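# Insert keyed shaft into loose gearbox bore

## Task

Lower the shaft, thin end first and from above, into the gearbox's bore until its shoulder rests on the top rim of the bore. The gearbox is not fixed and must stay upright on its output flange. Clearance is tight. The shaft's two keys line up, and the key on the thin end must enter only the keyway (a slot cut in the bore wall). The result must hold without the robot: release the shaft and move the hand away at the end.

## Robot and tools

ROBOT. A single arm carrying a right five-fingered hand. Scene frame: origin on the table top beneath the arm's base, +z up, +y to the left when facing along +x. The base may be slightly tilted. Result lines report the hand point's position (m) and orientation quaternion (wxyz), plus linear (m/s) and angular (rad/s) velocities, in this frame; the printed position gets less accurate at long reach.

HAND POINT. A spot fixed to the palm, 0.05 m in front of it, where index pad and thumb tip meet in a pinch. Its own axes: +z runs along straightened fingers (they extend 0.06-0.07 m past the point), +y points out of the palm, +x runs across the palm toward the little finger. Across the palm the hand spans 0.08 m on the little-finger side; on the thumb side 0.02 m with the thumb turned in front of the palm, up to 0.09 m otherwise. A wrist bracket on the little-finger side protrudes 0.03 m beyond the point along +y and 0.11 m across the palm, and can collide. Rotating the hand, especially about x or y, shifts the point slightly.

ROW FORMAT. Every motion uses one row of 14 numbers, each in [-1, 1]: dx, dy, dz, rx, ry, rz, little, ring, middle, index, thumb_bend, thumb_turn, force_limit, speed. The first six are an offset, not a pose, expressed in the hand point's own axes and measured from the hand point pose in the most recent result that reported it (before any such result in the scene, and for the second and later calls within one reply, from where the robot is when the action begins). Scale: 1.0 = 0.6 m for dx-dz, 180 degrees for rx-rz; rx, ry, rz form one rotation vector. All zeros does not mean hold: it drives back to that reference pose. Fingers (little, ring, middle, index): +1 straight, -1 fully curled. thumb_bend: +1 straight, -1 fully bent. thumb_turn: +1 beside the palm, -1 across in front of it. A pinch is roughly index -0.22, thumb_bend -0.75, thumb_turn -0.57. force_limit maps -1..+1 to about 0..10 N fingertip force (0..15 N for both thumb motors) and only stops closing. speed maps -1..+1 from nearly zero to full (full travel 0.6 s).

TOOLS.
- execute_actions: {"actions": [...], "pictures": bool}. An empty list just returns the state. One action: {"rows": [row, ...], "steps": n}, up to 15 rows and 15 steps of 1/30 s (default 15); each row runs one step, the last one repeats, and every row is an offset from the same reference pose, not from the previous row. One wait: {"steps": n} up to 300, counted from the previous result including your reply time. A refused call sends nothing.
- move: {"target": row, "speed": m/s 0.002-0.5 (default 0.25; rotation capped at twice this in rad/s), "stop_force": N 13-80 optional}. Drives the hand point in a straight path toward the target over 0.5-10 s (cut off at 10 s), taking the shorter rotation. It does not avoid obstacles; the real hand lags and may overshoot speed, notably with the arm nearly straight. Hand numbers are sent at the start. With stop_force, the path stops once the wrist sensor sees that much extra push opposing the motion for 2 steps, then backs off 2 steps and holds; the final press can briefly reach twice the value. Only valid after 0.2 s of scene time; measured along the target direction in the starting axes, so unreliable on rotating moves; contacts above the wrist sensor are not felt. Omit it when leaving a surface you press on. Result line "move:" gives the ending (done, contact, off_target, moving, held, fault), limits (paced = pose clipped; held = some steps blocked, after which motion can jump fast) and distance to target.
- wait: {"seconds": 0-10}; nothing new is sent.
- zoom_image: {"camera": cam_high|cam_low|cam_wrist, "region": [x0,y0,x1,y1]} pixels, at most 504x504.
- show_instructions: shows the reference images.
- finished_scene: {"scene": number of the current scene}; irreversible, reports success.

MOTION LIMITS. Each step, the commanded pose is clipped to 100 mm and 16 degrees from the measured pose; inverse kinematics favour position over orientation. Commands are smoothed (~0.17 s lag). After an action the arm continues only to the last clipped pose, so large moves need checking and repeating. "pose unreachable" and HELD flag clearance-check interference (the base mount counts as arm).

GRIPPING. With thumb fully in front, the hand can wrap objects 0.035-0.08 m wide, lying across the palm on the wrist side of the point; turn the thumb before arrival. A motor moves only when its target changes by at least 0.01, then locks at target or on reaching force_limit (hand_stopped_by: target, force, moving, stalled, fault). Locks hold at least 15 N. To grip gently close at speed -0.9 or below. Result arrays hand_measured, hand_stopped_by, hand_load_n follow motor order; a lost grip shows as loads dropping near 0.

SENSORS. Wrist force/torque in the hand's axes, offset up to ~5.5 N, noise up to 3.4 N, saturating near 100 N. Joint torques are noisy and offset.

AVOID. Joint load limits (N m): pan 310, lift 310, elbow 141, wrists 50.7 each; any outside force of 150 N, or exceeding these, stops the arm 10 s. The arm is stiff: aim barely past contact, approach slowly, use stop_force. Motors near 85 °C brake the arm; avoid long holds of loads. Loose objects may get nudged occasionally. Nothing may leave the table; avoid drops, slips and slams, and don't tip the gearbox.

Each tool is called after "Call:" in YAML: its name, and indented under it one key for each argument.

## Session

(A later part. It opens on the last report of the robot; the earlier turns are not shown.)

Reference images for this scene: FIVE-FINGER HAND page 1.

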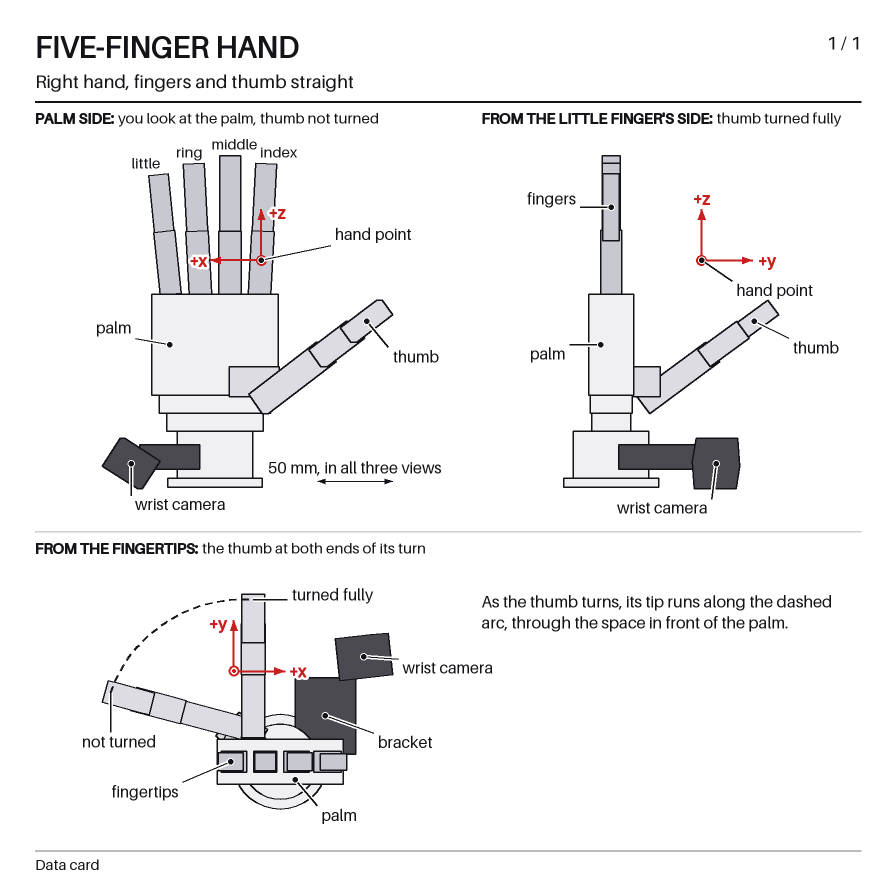

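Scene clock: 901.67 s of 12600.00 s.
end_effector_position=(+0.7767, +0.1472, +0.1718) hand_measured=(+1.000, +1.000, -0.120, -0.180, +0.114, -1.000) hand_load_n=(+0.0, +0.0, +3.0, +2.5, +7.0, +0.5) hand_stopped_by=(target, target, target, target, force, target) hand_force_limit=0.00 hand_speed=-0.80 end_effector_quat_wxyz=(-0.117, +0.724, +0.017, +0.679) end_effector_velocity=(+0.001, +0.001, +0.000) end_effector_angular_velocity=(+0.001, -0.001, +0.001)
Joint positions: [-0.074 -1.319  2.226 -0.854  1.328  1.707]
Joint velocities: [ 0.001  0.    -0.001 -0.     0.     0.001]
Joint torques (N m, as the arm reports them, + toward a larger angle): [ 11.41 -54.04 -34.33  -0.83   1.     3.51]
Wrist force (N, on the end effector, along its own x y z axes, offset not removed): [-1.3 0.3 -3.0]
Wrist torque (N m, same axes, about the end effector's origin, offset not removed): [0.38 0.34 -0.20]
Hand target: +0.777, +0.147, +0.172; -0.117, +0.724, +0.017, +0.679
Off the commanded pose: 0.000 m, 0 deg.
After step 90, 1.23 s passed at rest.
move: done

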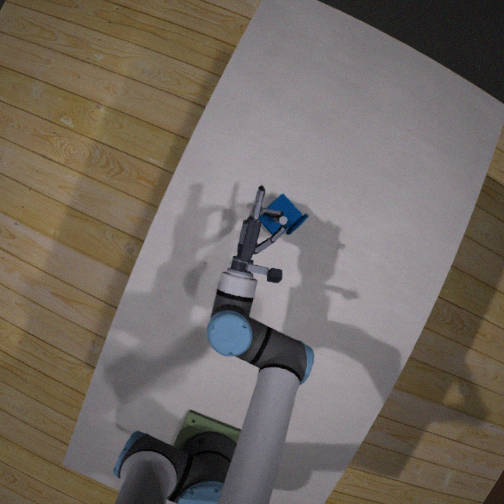

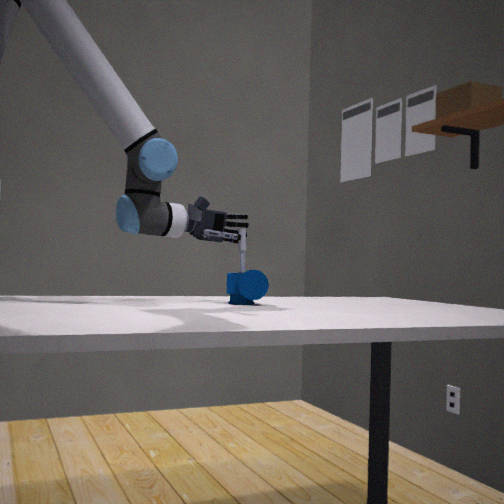

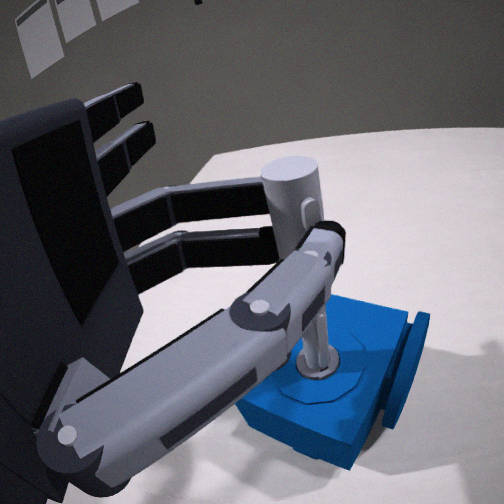

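Call:
move:
  target: [0,0,0,0,0,0,1,1,-0.5,-0.5,-0.3,-1,0.4,-0.8]
  speed: 0.01

Call:
move:
  target: [0.0004,-0.0006,0.0020,-0.0219,0.0032,0.0011,1,1,-0.5,-0.5,-0.3,-1,0.4,-0.8]
  speed: 0.01

Call:
zoom_image:
  camera: "cam_wrist"
  region: [295,330,345,380]

Scene clock: 906.80 s of 12600.00 s.
end_effector_position=(+0.7767, +0.1472, +0.1718) hand_measured=(+1.000, +1.000, -0.138, -0.198, +0.116, -1.000) hand_load_n=(+0.0, +0.0, +7.5, +6.0, +11.0, +1.0) hand_stopped_by=(target, target, force, force, force, target) hand_force_limit=0.40 hand_speed=-0.80 end_effector_quat_wxyz=(-0.117, +0.724, +0.017, +0.679) end_effector_velocity=(-0.000, -0.000, -0.001) end_effector_angular_velocity=(+0.000, +0.001, -0.000)
Joint positions: [-0.074 -1.319  2.226 -0.854  1.328  1.707]
Joint velocities: [-0.     0.001  0.    -0.     0.     0.   ]
Joint torques (N m, as the arm reports them, + toward a larger angle): [ 12.33 -55.77 -34.53  -1.     0.92   3.37]
Wrist force (N, on the end effector, along its own x y z axes, offset not removed): [0.9 3.5 -6.3]
Wrist torque (N m, same axes, about the end effector's origin, offset not removed): [0.90 0.10 0.01]
Hand target: +0.777, +0.147, +0.172; -0.117, +0.724, +0.017, +0.679
Off the commanded pose: 0.000 m, 0 deg.
After step 90, 1.43 s passed at rest.
move: done

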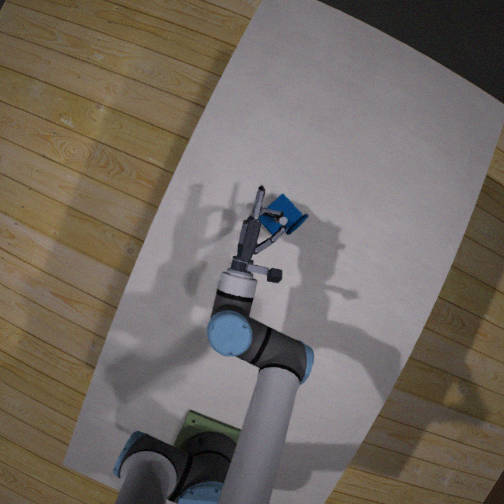

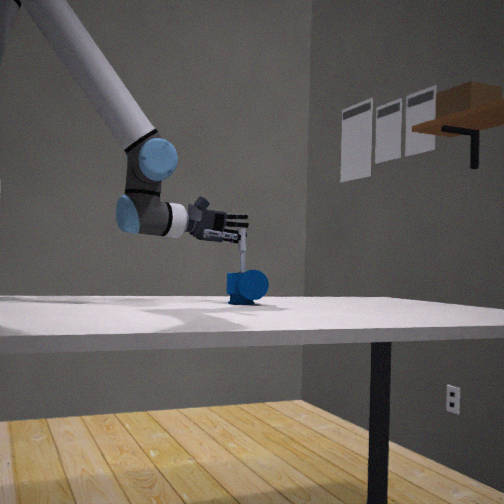

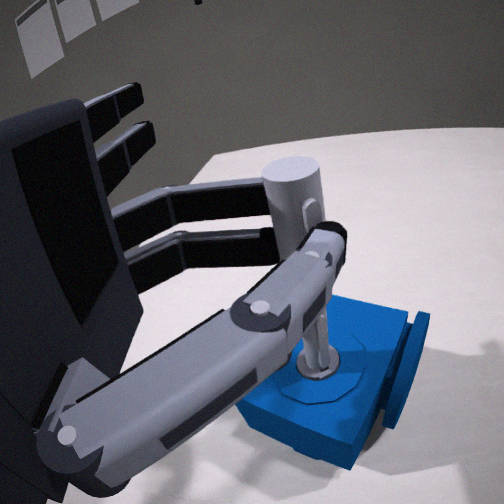

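Scene clock: 910.50 s of 12600.00 s.
end_effector_position=(+0.7779, +0.1478, +0.1720) hand_measured=(+1.000, +1.000, -0.138, -0.198, +0.116, -1.000) hand_load_n=(+0.0, +0.0, +6.0, +3.5, +13.0, +1.5) hand_stopped_by=(target, target, force, force, force, target) hand_force_limit=0.40 hand_speed=-0.80 end_effector_quat_wxyz=(-0.093, +0.725, -0.008, +0.683) end_effector_velocity=(+0.001, -0.000, +0.001) end_effector_angular_velocity=(-0.001, -0.003, -0.006)
Joint positions: [-0.036 -1.309  2.211 -0.85   1.436  1.713]
Joint velocities: [ 0.002  0.001 -0.003 -0.001  0.008 -0.   ]
Joint torques (N m, as the arm reports them, + toward a larger angle): [ 12.93 -38.5  -42.36  -0.3    3.64   2.9 ]
Wrist force (N, on the end effector, along its own x y z axes, offset not removed): [-8.6 -2.5 -6.4]
Wrist torque (N m, same axes, about the end effector's origin, offset not removed): [0.14 0.70 -0.40]
Hand target: +0.778, +0.148, +0.172; -0.093, +0.725, -0.008, +0.683
Off the commanded pose: 0.000 m, 0 deg.
move: done

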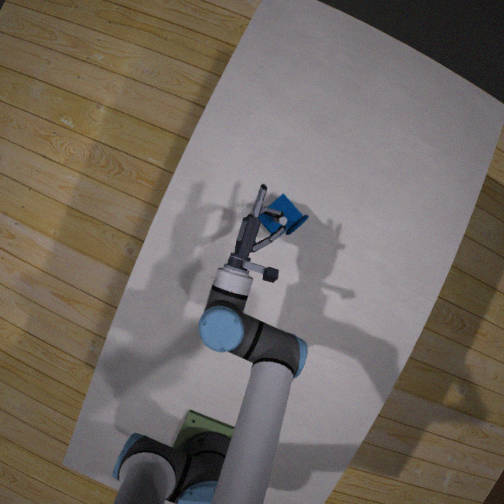

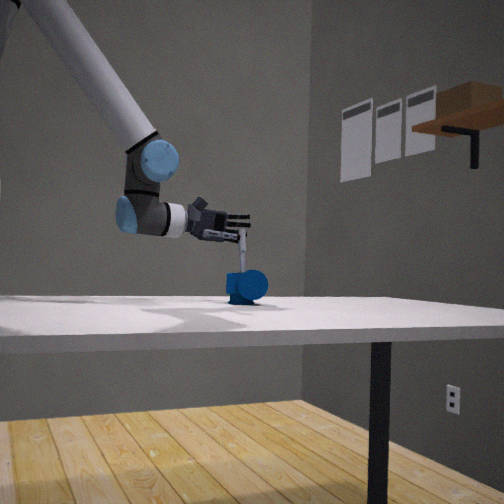

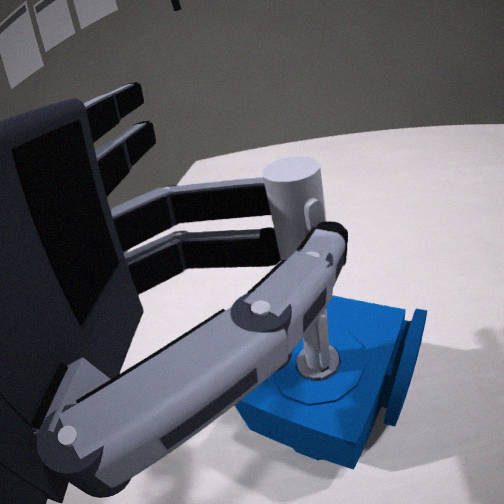

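Region (295, 330, 345, 380) of cam_wrist's 504x504 image, scaled by 10.080, with more detail than that image has.

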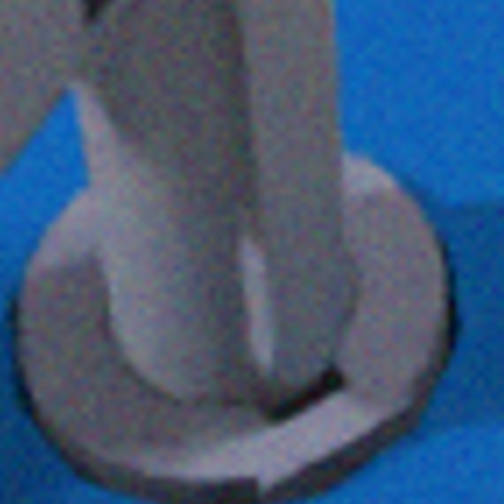

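Call:
move:
  target: [-0.0198,0.0029,0.001,0,0,0,1,1,-0.5,-0.5,-0.3,-1,0.4,-0.8]
  speed: 0.003
  stop_force: 13

Call:
zoom_image:
  camera: "cam_wrist"
  region: [295,330,345,380]

Scene clock: 913.67 s of 12600.00 s.
end_effector_position=(+0.7780, +0.1478, +0.1713) hand_measured=(+1.000, +1.000, -0.138, -0.198, +0.116, -1.000) hand_load_n=(+0.0, +0.0, +6.0, +3.0, +12.5, -1.0) hand_stopped_by=(target, target, force, force, force, target) hand_force_limit=0.40 hand_speed=-0.80 end_effector_quat_wxyz=(-0.093, +0.724, -0.008, +0.683) end_effector_velocity=(+0.000, -0.001, -0.000) end_effector_angular_velocity=(-0.000, +0.003, -0.001)
Joint positions: [-0.035 -1.308  2.211 -0.852  1.436  1.713]
Joint velocities: [-0.001 -0.001 -0.001  0.005  0.    -0.   ]
Joint torques (N m, as the arm reports them, + toward a larger angle): [ 13.28 -62.09 -23.83   3.34   0.49   3.31]
Wrist force (N, on the end effector, along its own x y z axes, offset not removed): [10.7 -4.5 -2.8]
Wrist torque (N m, same axes, about the end effector's origin, offset not removed): [0.10 0.22 -0.40]
Hand target: +0.778, +0.148, +0.172; -0.093, +0.724, -0.008, +0.683
Off the commanded pose: 0.011 m, 0 deg.
move: contact

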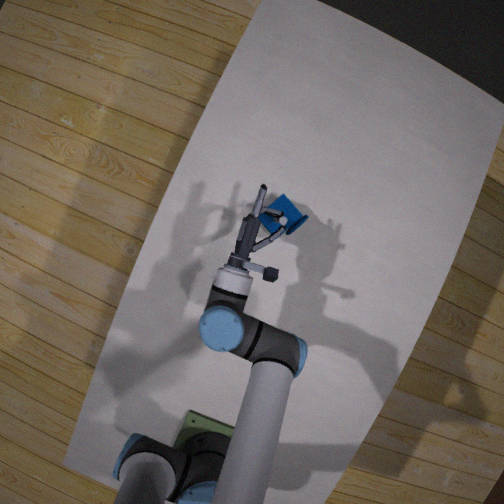

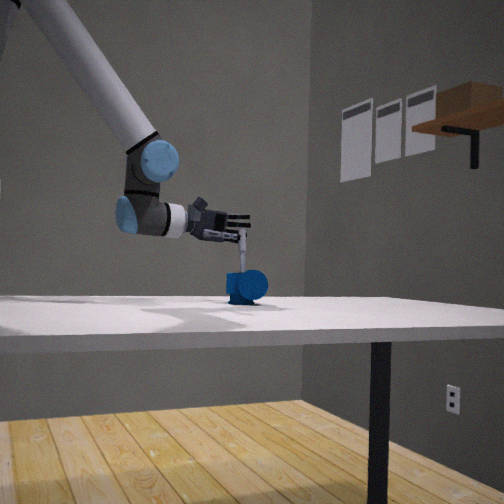

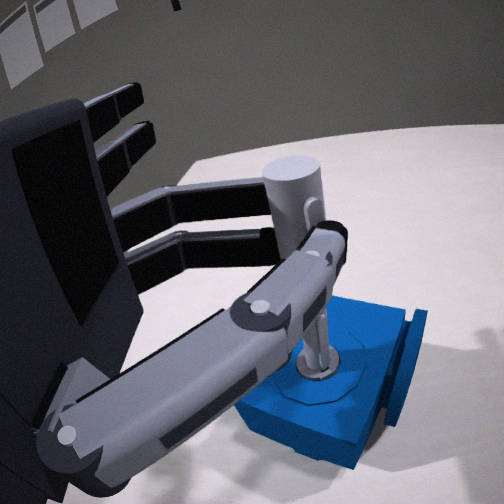

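Region (295, 330, 345, 380) of cam_wrist's 504x504 image, scaled by 10.080, with more detail than that image has.

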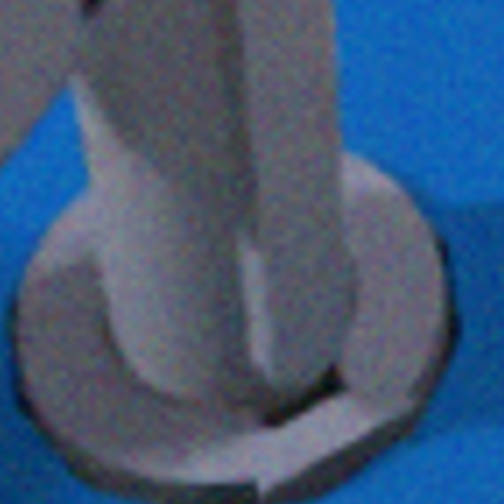

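Call:
move:
  target: [0.0028,-0.0012,0.0023,-0.0274,0.0040,0.0014,1,1,-0.5,-0.5,-0.3,-1,0.4,-0.8]
  speed: 0.01

Call:
zoom_image:
  camera: "cam_wrist"
  region: [295,330,345,380]

Scene clock: 921.30 s of 12600.00 s.
end_effector_position=(+0.7794, +0.1484, +0.1730) hand_measured=(+1.000, +1.000, -0.138, -0.198, +0.116, -1.000) hand_load_n=(+0.0, +0.0, +7.5, +3.5, +11.0, +1.5) hand_stopped_by=(target, target, force, force, force, target) hand_force_limit=0.40 hand_speed=-0.80 end_effector_quat_wxyz=(-0.063, +0.723, -0.039, +0.686) end_effector_velocity=(+0.000, +0.000, +0.001) end_effector_angular_velocity=(-0.000, -0.001, -0.004)
Joint positions: [ 0.011 -1.295  2.187 -0.841  1.569  1.72 ]
Joint velocities: [ 0.003 -0.    -0.001  0.     0.007  0.   ]
Joint torques (N m, as the arm reports them, + toward a larger angle): [ 17.9  -38.07 -43.44  -0.19   3.76   3.05]
Wrist force (N, on the end effector, along its own x y z axes, offset not removed): [-4.8 4.6 -1.8]
Wrist torque (N m, same axes, about the end effector's origin, offset not removed): [1.00 0.54 0.01]
Hand target: +0.779, +0.148, +0.173; -0.063, +0.723, -0.039, +0.686
Off the commanded pose: 0.000 m, 0 deg.
After step 90, 0.07 s passed at rest.
move: done

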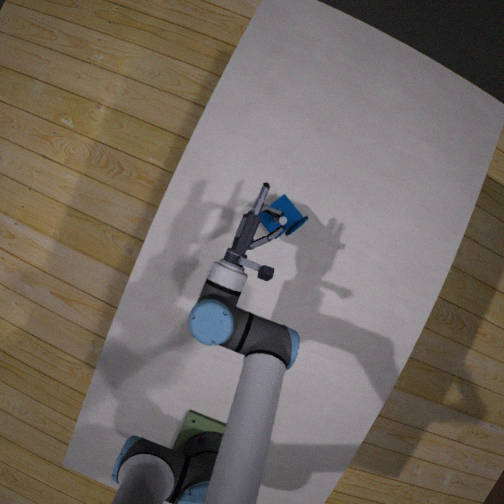

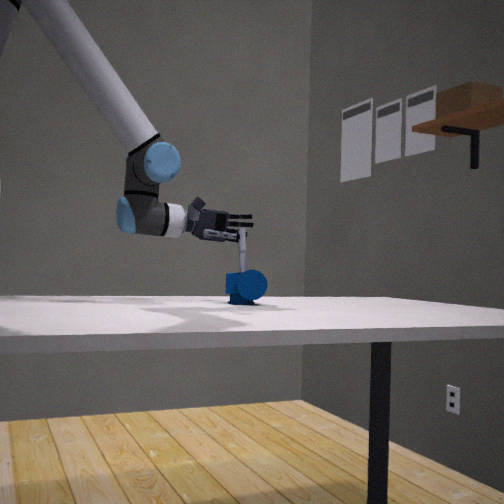

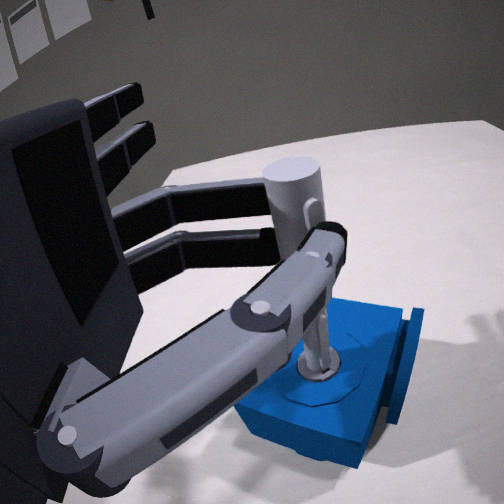

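Region (295, 330, 345, 380) of cam_wrist's 504x504 image, scaled by 10.080, with more detail than that image has.

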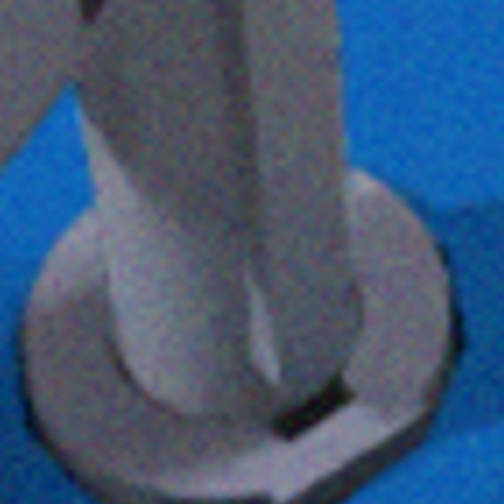

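Call:
move:
  target: [-0.0198,0.0029,0.001,0,0,0,1,1,-0.5,-0.5,-0.3,-1,0.4,-0.8]
  speed: 0.003
  stop_force: 13

Call:
zoom_image:
  camera: "cam_wrist"
  region: [295,330,345,380]

Scene clock: 924.40 s of 12600.00 s.
end_effector_position=(+0.7794, +0.1485, +0.1708) hand_measured=(+1.000, +1.000, -0.138, -0.198, +0.116, -1.000) hand_load_n=(+0.0, +0.0, +7.5, +3.0, +11.5, -4.5) hand_stopped_by=(target, target, force, force, force, target) hand_force_limit=0.40 hand_speed=-0.80 end_effector_quat_wxyz=(-0.063, +0.723, -0.039, +0.686) end_effector_velocity=(-0.002, -0.000, -0.000) end_effector_angular_velocity=(-0.000, +0.003, -0.001)
Joint positions: [ 0.011 -1.291  2.188 -0.845  1.57   1.72 ]
Joint velocities: [-0.001 -0.002  0.002  0.003  0.    -0.   ]
Joint torques (N m, as the arm reports them, + toward a larger angle): [  4.82 -62.12 -19.44   3.6   -1.49   2.9 ]
Wrist force (N, on the end effector, along its own x y z axes, offset not removed): [11.7 -7.0 -3.5]
Wrist torque (N m, same axes, about the end effector's origin, offset not removed): [-0.39 0.31 -0.36]
Hand target: +0.779, +0.148, +0.171; -0.063, +0.723, -0.039, +0.686
Off the commanded pose: 0.010 m, 0 deg.
move: contact

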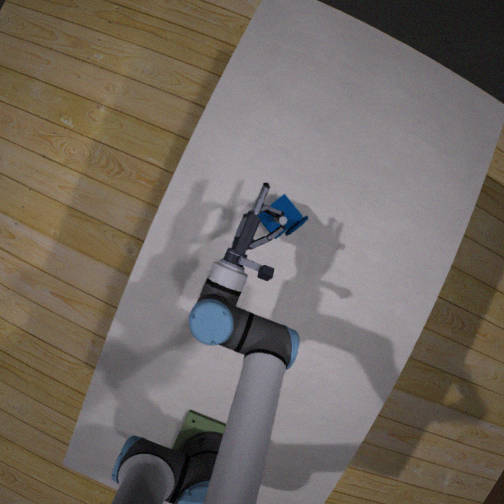

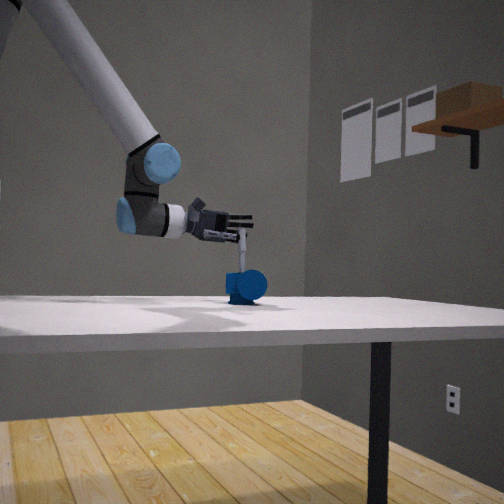

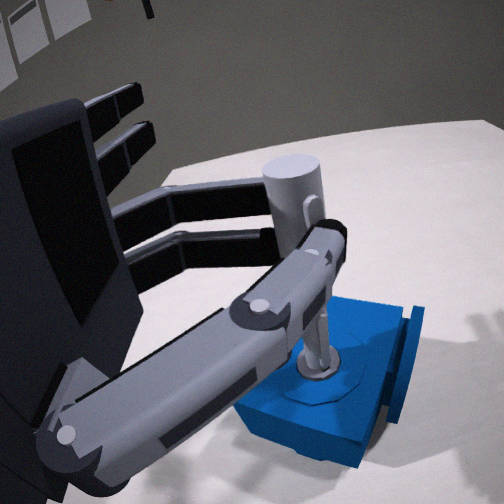

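Region (295, 330, 345, 380) of cam_wrist's 504x504 image, scaled by 10.080, with more detail than that image has.

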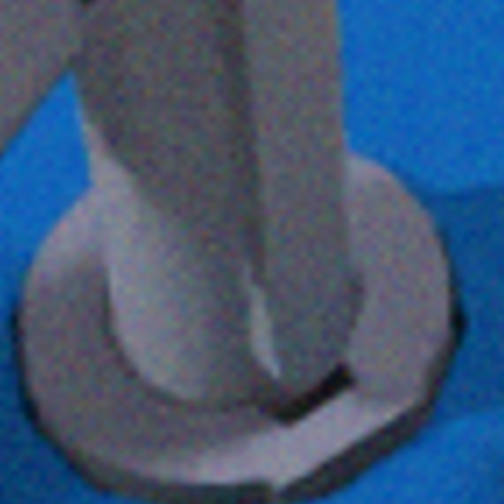

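Call:
move:
  target: [0.0003,0,0,0,0,0,1,1,-0.06,-0.12,0.2,-1,0.4,-0.6]
  speed: 0.005

Call:
zoom_image:
  camera: "cam_wrist"
  region: [295,330,345,380]

Scene clock: 927.17 s of 12600.00 s.
end_effector_position=(+0.7795, +0.1485, +0.1711) hand_measured=(+1.000, +1.000, -0.060, -0.120, +0.200, -1.000) hand_load_n=(+0.0, +0.0, +0.0, +0.0, +0.0, +0.0) hand_stopped_by=(target, target, target, target, target, target) hand_force_limit=0.40 hand_speed=-0.60 end_effector_quat_wxyz=(-0.063, +0.723, -0.039, +0.686) end_effector_velocity=(-0.000, -0.000, +0.000) end_effector_angular_velocity=(-0.000, +0.000, -0.000)
Joint positions: [ 0.011 -1.292  2.188 -0.845  1.57   1.72 ]
Joint velocities: [-0. -0.  0.  0.  0. -0.]
Joint torques (N m, as the arm reports them, + toward a larger angle): [ -4.64 -34.52 -23.18  -3.71  -2.88   3.15]
Wrist force (N, on the end effector, along its own x y z axes, offset not removed): [-2.9 -0.2 -1.2]
Wrist torque (N m, same axes, about the end effector's origin, offset not removed): [0.23 0.63 -0.38]
Hand target: +0.779, +0.148, +0.171; -0.063, +0.723, -0.039, +0.686
Off the commanded pose: 0.000 m, 0 deg.
move: done

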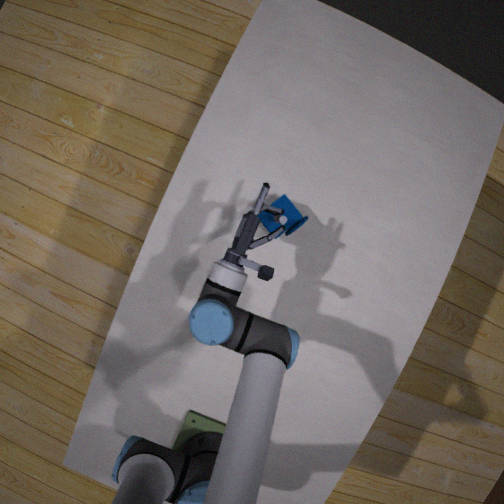

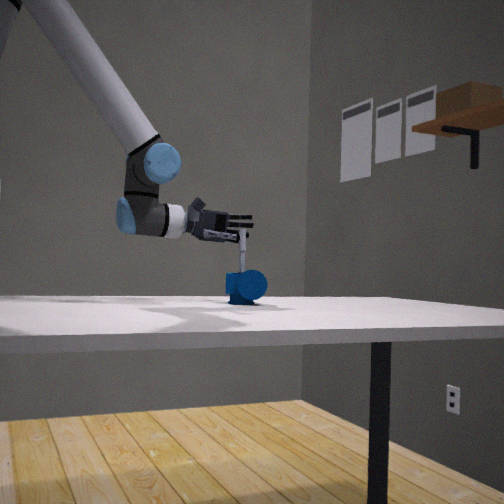

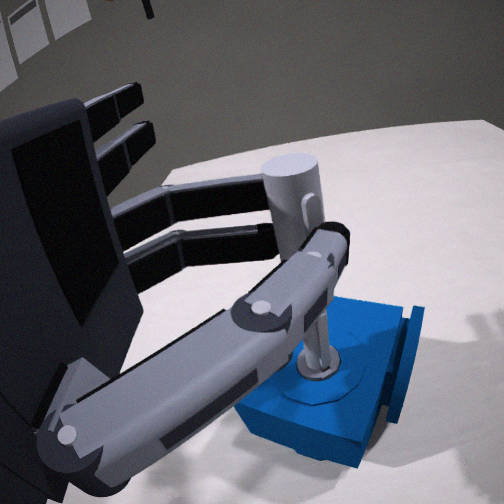

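Region (295, 330, 345, 380) of cam_wrist's 504x504 image, scaled by 10.080, with more detail than that image has.

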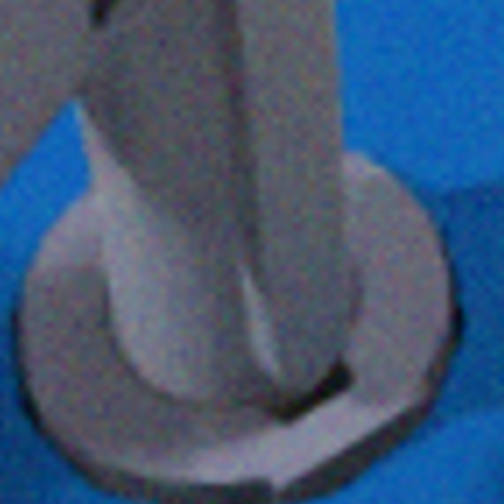

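Call:
move:
  target: [0,0,0,0,0,0,1,1,0.3,0.3,0.75,-1,0.4,0.2]
  speed: 0.05

Call:
move:
  target: [0.0807,-0.0119,-0.0042,0,0,0,1,1,0.3,0.3,0.75,-1,0.4,0.2]
  speed: 0.08

Call:
move:
  target: [0,0,0,0,0,0,1,1,1,-0.38,0.75,-1,0.4,0.2]
  speed: 0.05

Scene clock: 942.10 s of 12600.00 s.
end_effector_position=(+0.7795, +0.1484, +0.1710) hand_measured=(+1.000, +1.000, +0.300, +0.300, +0.750, -1.000) hand_load_n=(+0.0, +0.0, +0.0, +0.0, +0.0, +0.0) hand_stopped_by=(target, target, target, target, target, target) hand_force_limit=0.40 hand_speed=0.20 end_effector_quat_wxyz=(-0.063, +0.723, -0.039, +0.686) end_effector_velocity=(-0.001, -0.000, -0.003) end_effector_angular_velocity=(+0.000, +0.004, -0.002)
Joint positions: [ 0.011 -1.291  2.188 -0.845  1.57   1.72 ]
Joint velocities: [-0.     0.002  0.001  0.     0.001  0.001]
Joint torques (N m, as the arm reports them, + toward a larger angle): [ -5.16 -68.44 -33.51  -2.55   3.71   1.91]
Wrist force (N, on the end effector, along its own x y z axes, offset not removed): [-4.8 3.0 -3.4]
Wrist torque (N m, same axes, about the end effector's origin, offset not removed): [0.72 0.81 -0.42]
Hand target: +0.780, +0.148, +0.171; -0.063, +0.723, -0.039, +0.686
Off the commanded pose: 0.000 m, 0 deg.
After step 90, 11.20 s passed at rest.
move: done

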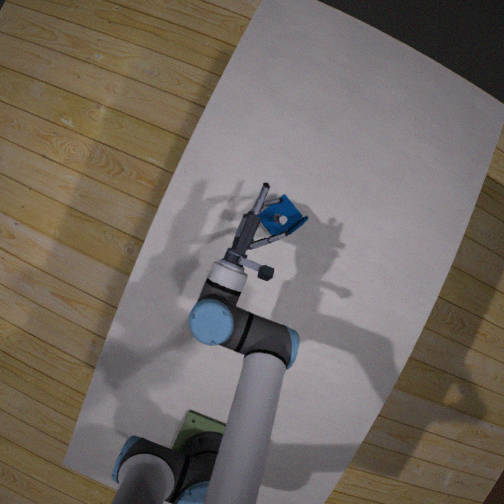

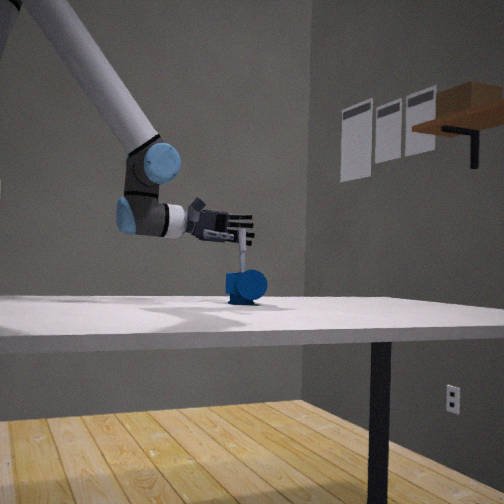

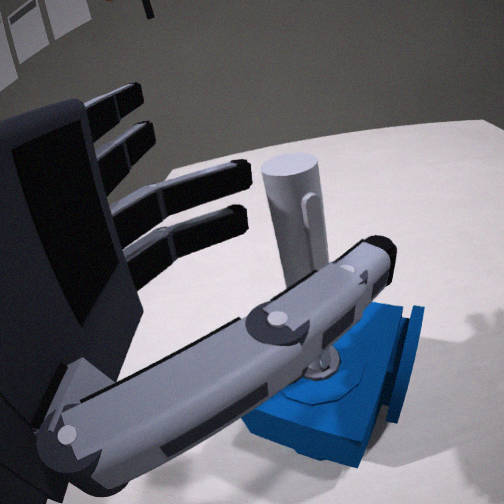

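Scene clock: 943.20 s of 12600.00 s.
end_effector_position=(+0.7794, +0.1484, +0.2198) hand_measured=(+1.000, +1.000, +0.300, +0.300, +0.750, -1.000) hand_load_n=(+0.0, +0.0, +0.0, +0.0, +0.0, +0.0) hand_stopped_by=(target, target, target, target, target, target) hand_force_limit=0.40 hand_speed=0.20 end_effector_quat_wxyz=(-0.063, +0.723, -0.039, +0.686) end_effector_velocity=(+0.000, -0.000, +0.003) end_effector_angular_velocity=(-0.001, -0.000, -0.001)
Joint positions: [ 0.011 -1.364  2.16  -0.744  1.57   1.72 ]
Joint velocities: [-0.    -0.004 -0.002  0.005  0.001 -0.001]
Joint torques (N m, as the arm reports them, + toward a larger angle): [-19.66 -66.05 -43.59   0.35  -3.17  -1.4 ]
Wrist force (N, on the end effector, along its own x y z axes, offset not removed): [2.2 -0.8 -2.7]
Wrist torque (N m, same axes, about the end effector's origin, offset not removed): [0.08 -0.30 0.06]
Hand target: +0.779, +0.148, +0.220; -0.063, +0.723, -0.039, +0.686
Off the commanded pose: 0.000 m, 0 deg.
move: done

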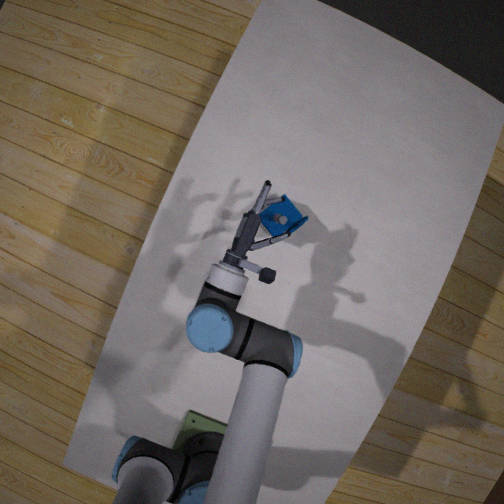

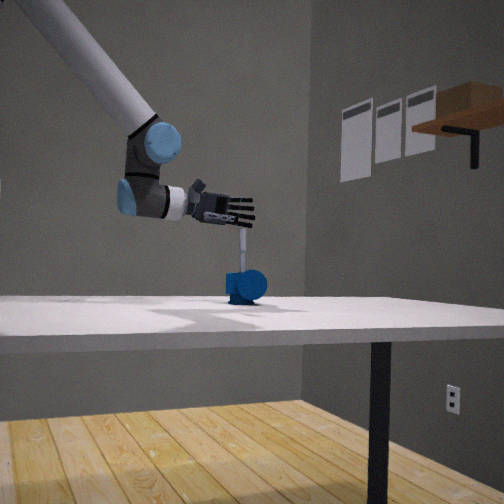

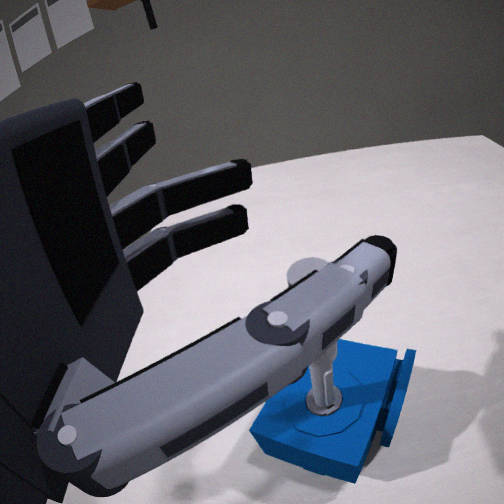

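Scene clock: 943.83 s of 12600.00 s.
end_effector_position=(+0.7794, +0.1484, +0.2199) hand_measured=(+1.000, +1.000, +1.000, -0.380, +0.750, -1.000) hand_load_n=(+0.0, +0.0, +0.0, +0.0, +0.0, +0.0) hand_stopped_by=(target, target, target, target, target, target) hand_force_limit=0.40 hand_speed=0.20 end_effector_quat_wxyz=(-0.063, +0.723, -0.039, +0.686) end_effector_velocity=(+0.000, -0.000, -0.000) end_effector_angular_velocity=(-0.000, +0.001, -0.001)
Joint positions: [ 0.011 -1.364  2.159 -0.744  1.57   1.72 ]
Joint velocities: [ 0.     0.001 -0.001  0.001  0.001 -0.   ]
Joint torques (N m, as the arm reports them, + toward a larger angle): [-19.73 -33.13 -34.39  -3.87  -2.76  -1.8 ]
Wrist force (N, on the end effector, along its own x y z axes, offset not removed): [3.1 2.0 -0.3]
Wrist torque (N m, same axes, about the end effector's origin, offset not removed): [0.41 -0.44 0.13]
Hand target: +0.779, +0.148, +0.220; -0.063, +0.723, -0.039, +0.686
Off the commanded pose: 0.000 m, 0 deg.
move: done

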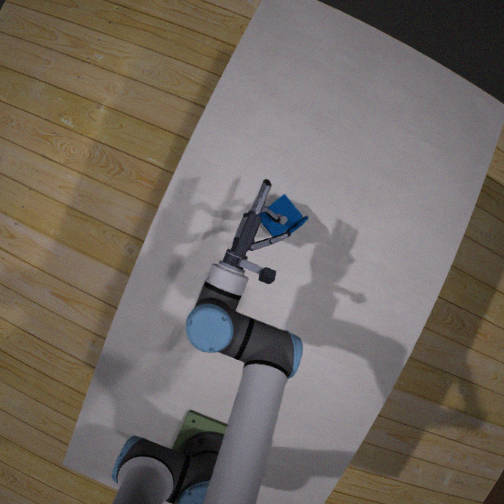

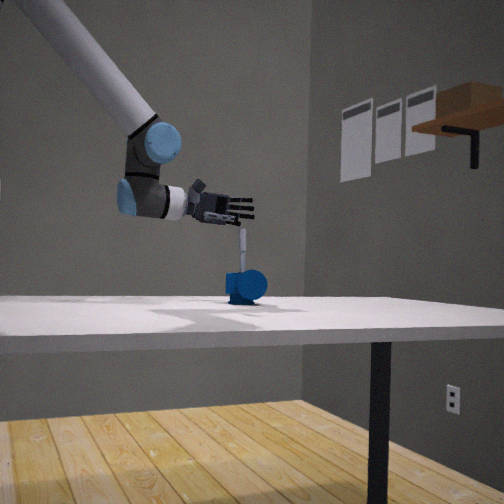

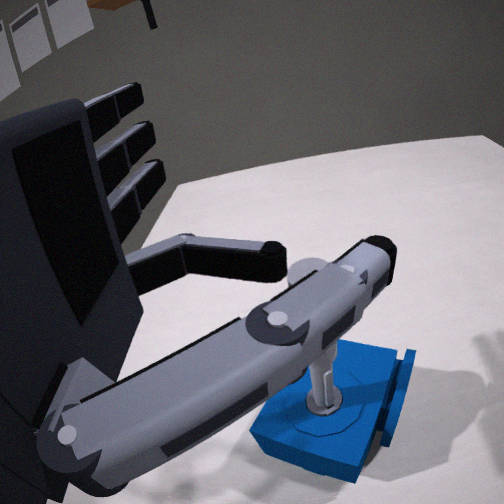

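Call:
zoom_image:
  camera: "cam_high"
  region: [250,190,310,250]

Call:
zoom_image:
  camera: "cam_low"
  region: [205,200,275,270]

Region (250, 190, 310, 250) of cam_high's 504x504 image, scaled by 8.400, with more detail than that image has.

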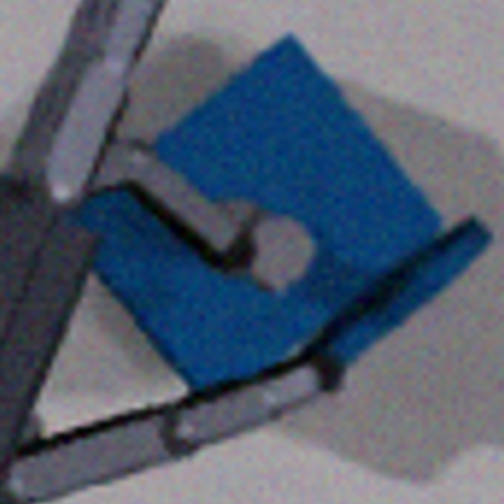

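Region (205, 200, 275, 270) of cam_low's 504x504 image, scaled by 7.200, with more detail than that image has.

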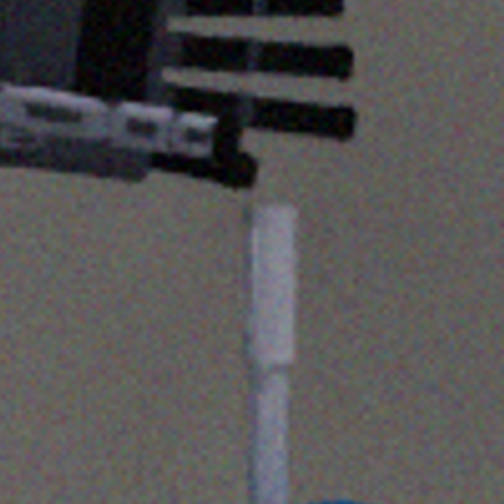

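Call:
move:
  target: [0,0.017,0.006,0,0,0,1,1,1,-0.38,0.75,-1,0.4,0.2]
  speed: 0.05

Call:
zoom_image:
  camera: "cam_high"
  region: [250,190,310,250]

Scene clock: 950.17 s of 12600.00 s.
end_effector_position=(+0.7833, +0.1386, +0.2182) hand_measured=(+1.000, +1.000, +1.000, -0.380, +0.750, -1.000) hand_load_n=(+0.0, +0.0, +0.0, +0.0, +0.0, +0.0) hand_stopped_by=(target, target, target, target, target, target) hand_force_limit=0.40 hand_speed=0.20 end_effector_quat_wxyz=(-0.063, +0.723, -0.039, +0.686) end_effector_velocity=(+0.001, -0.002, +0.000) end_effector_angular_velocity=(+0.001, -0.000, -0.001)
Joint positions: [-0.008 -1.361  2.16  -0.748  1.551  1.719]
Joint velocities: [-0.004  0.    -0.    -0.    -0.003  0.001]
Joint torques (N m, as the arm reports them, + toward a larger angle): [-17.62 -33.43 -20.79  -3.25  -2.45  -4.27]
Wrist force (N, on the end effector, along its own x y z axes, offset not removed): [-2.3 5.8 -3.2]
Wrist torque (N m, same axes, about the end effector's origin, offset not removed): [1.08 0.55 0.22]
Hand target: +0.783, +0.138, +0.218; -0.063, +0.723, -0.039, +0.686
Off the commanded pose: 0.000 m, 0 deg.
After step 90, 2.53 s passed at rest.
move: done

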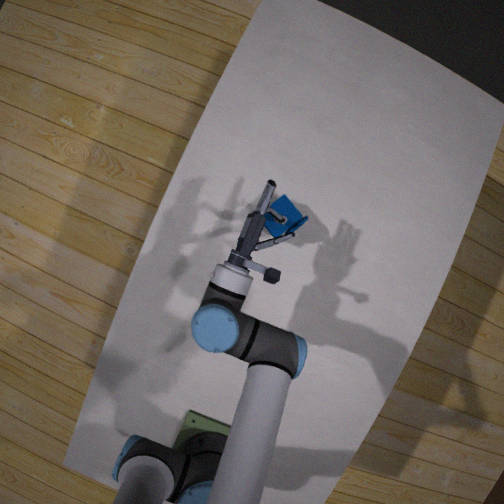

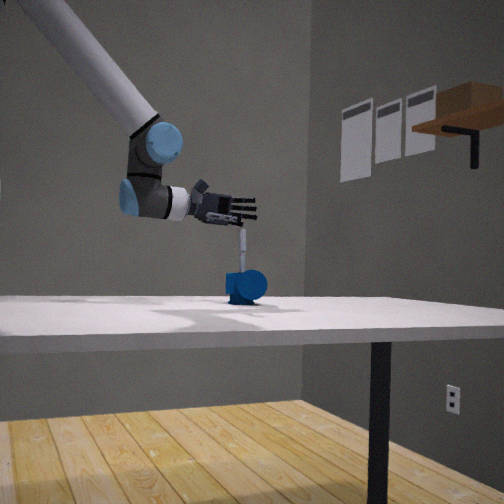

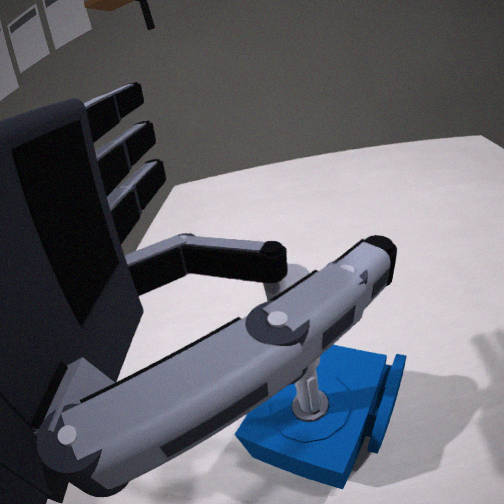

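Region (250, 190, 310, 250) of cam_high's 504x504 image, scaled by 8.400, with more detail than that image has.

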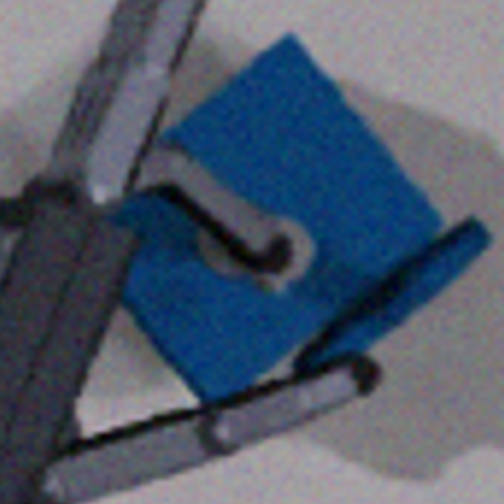

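Call:
move:
  target: [-0.033,0.0049,0.0017,0,0,0,1,1,1,-0.38,0.75,-1,0.4,0.2]
  speed: 0.003
  stop_force: 13

Call:
zoom_image:
  camera: "cam_low"
  region: [205,200,275,290]

Scene clock: 955.07 s of 12600.00 s.
end_effector_position=(+0.7834, +0.1385, +0.2129) hand_measured=(+1.000, +1.000, +1.000, -0.380, +0.750, -1.000) hand_load_n=(+0.0, +0.0, +0.0, -1.5, +0.0, +0.0) hand_stopped_by=(target, target, target, target, target, target) hand_force_limit=0.40 hand_speed=0.20 end_effector_quat_wxyz=(-0.063, +0.723, -0.039, +0.687) end_effector_velocity=(-0.001, +0.000, -0.000) end_effector_angular_velocity=(-0.001, +0.002, +0.000)
Joint positions: [-0.008 -1.354  2.164 -0.759  1.55   1.719]
Joint velocities: [ 0.    -0.001  0.     0.003  0.    -0.001]
Joint torques (N m, as the arm reports them, + toward a larger angle): [ 13.35 -56.73 -22.96   4.08   3.04  -3.01]
Wrist force (N, on the end effector, along its own x y z axes, offset not removed): [13.1 -2.4 0.3]
Wrist torque (N m, same axes, about the end effector's origin, offset not removed): [0.07 0.34 -0.31]
Hand target: +0.783, +0.138, +0.213; -0.063, +0.723, -0.039, +0.687
Off the commanded pose: 0.015 m, 0 deg.
move: contact

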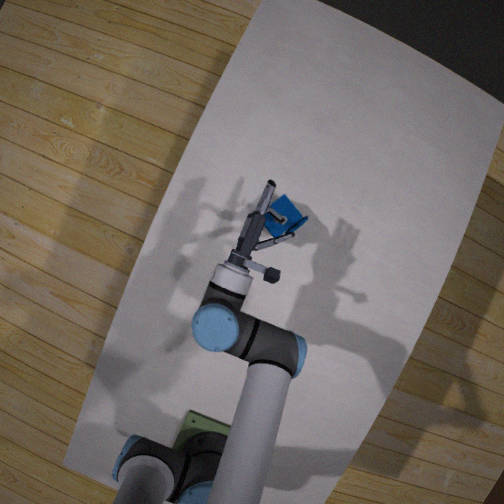

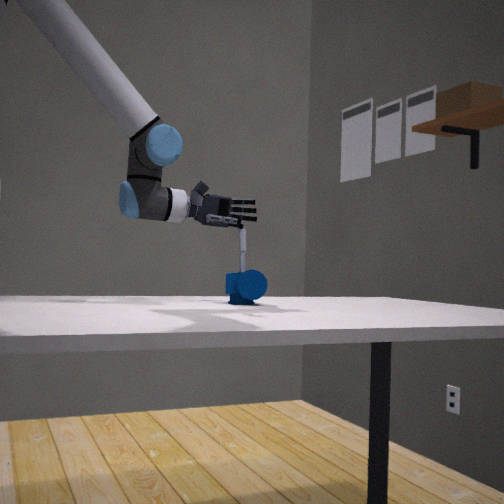

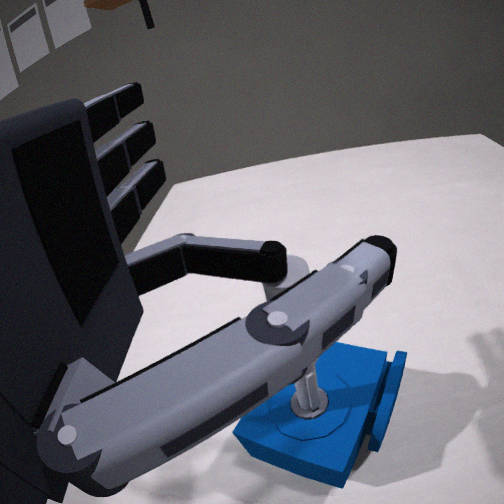

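Region (205, 200, 275, 290) of cam_low's 504x504 image, scaled by 5.600, with more detail than that image has.

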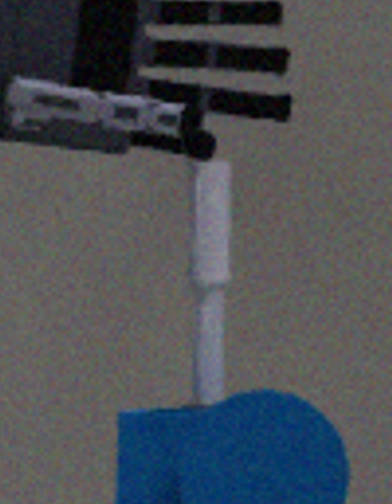

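Call:
zoom_image:
  camera: "cam_wrist"
  region: [285,370,335,420]

Region (285, 370, 335, 420) of cam_wrist's 504x504 image, scaled by 10.080, with more detail than that image has.

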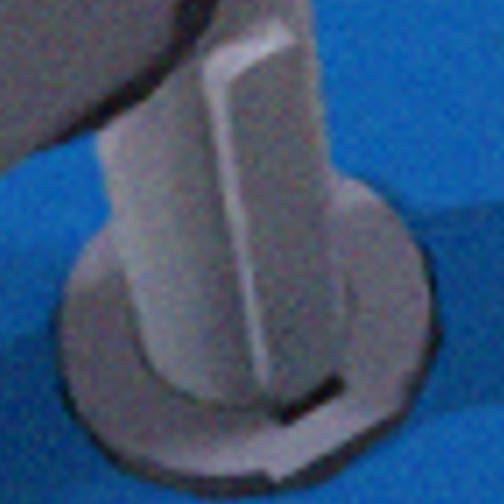

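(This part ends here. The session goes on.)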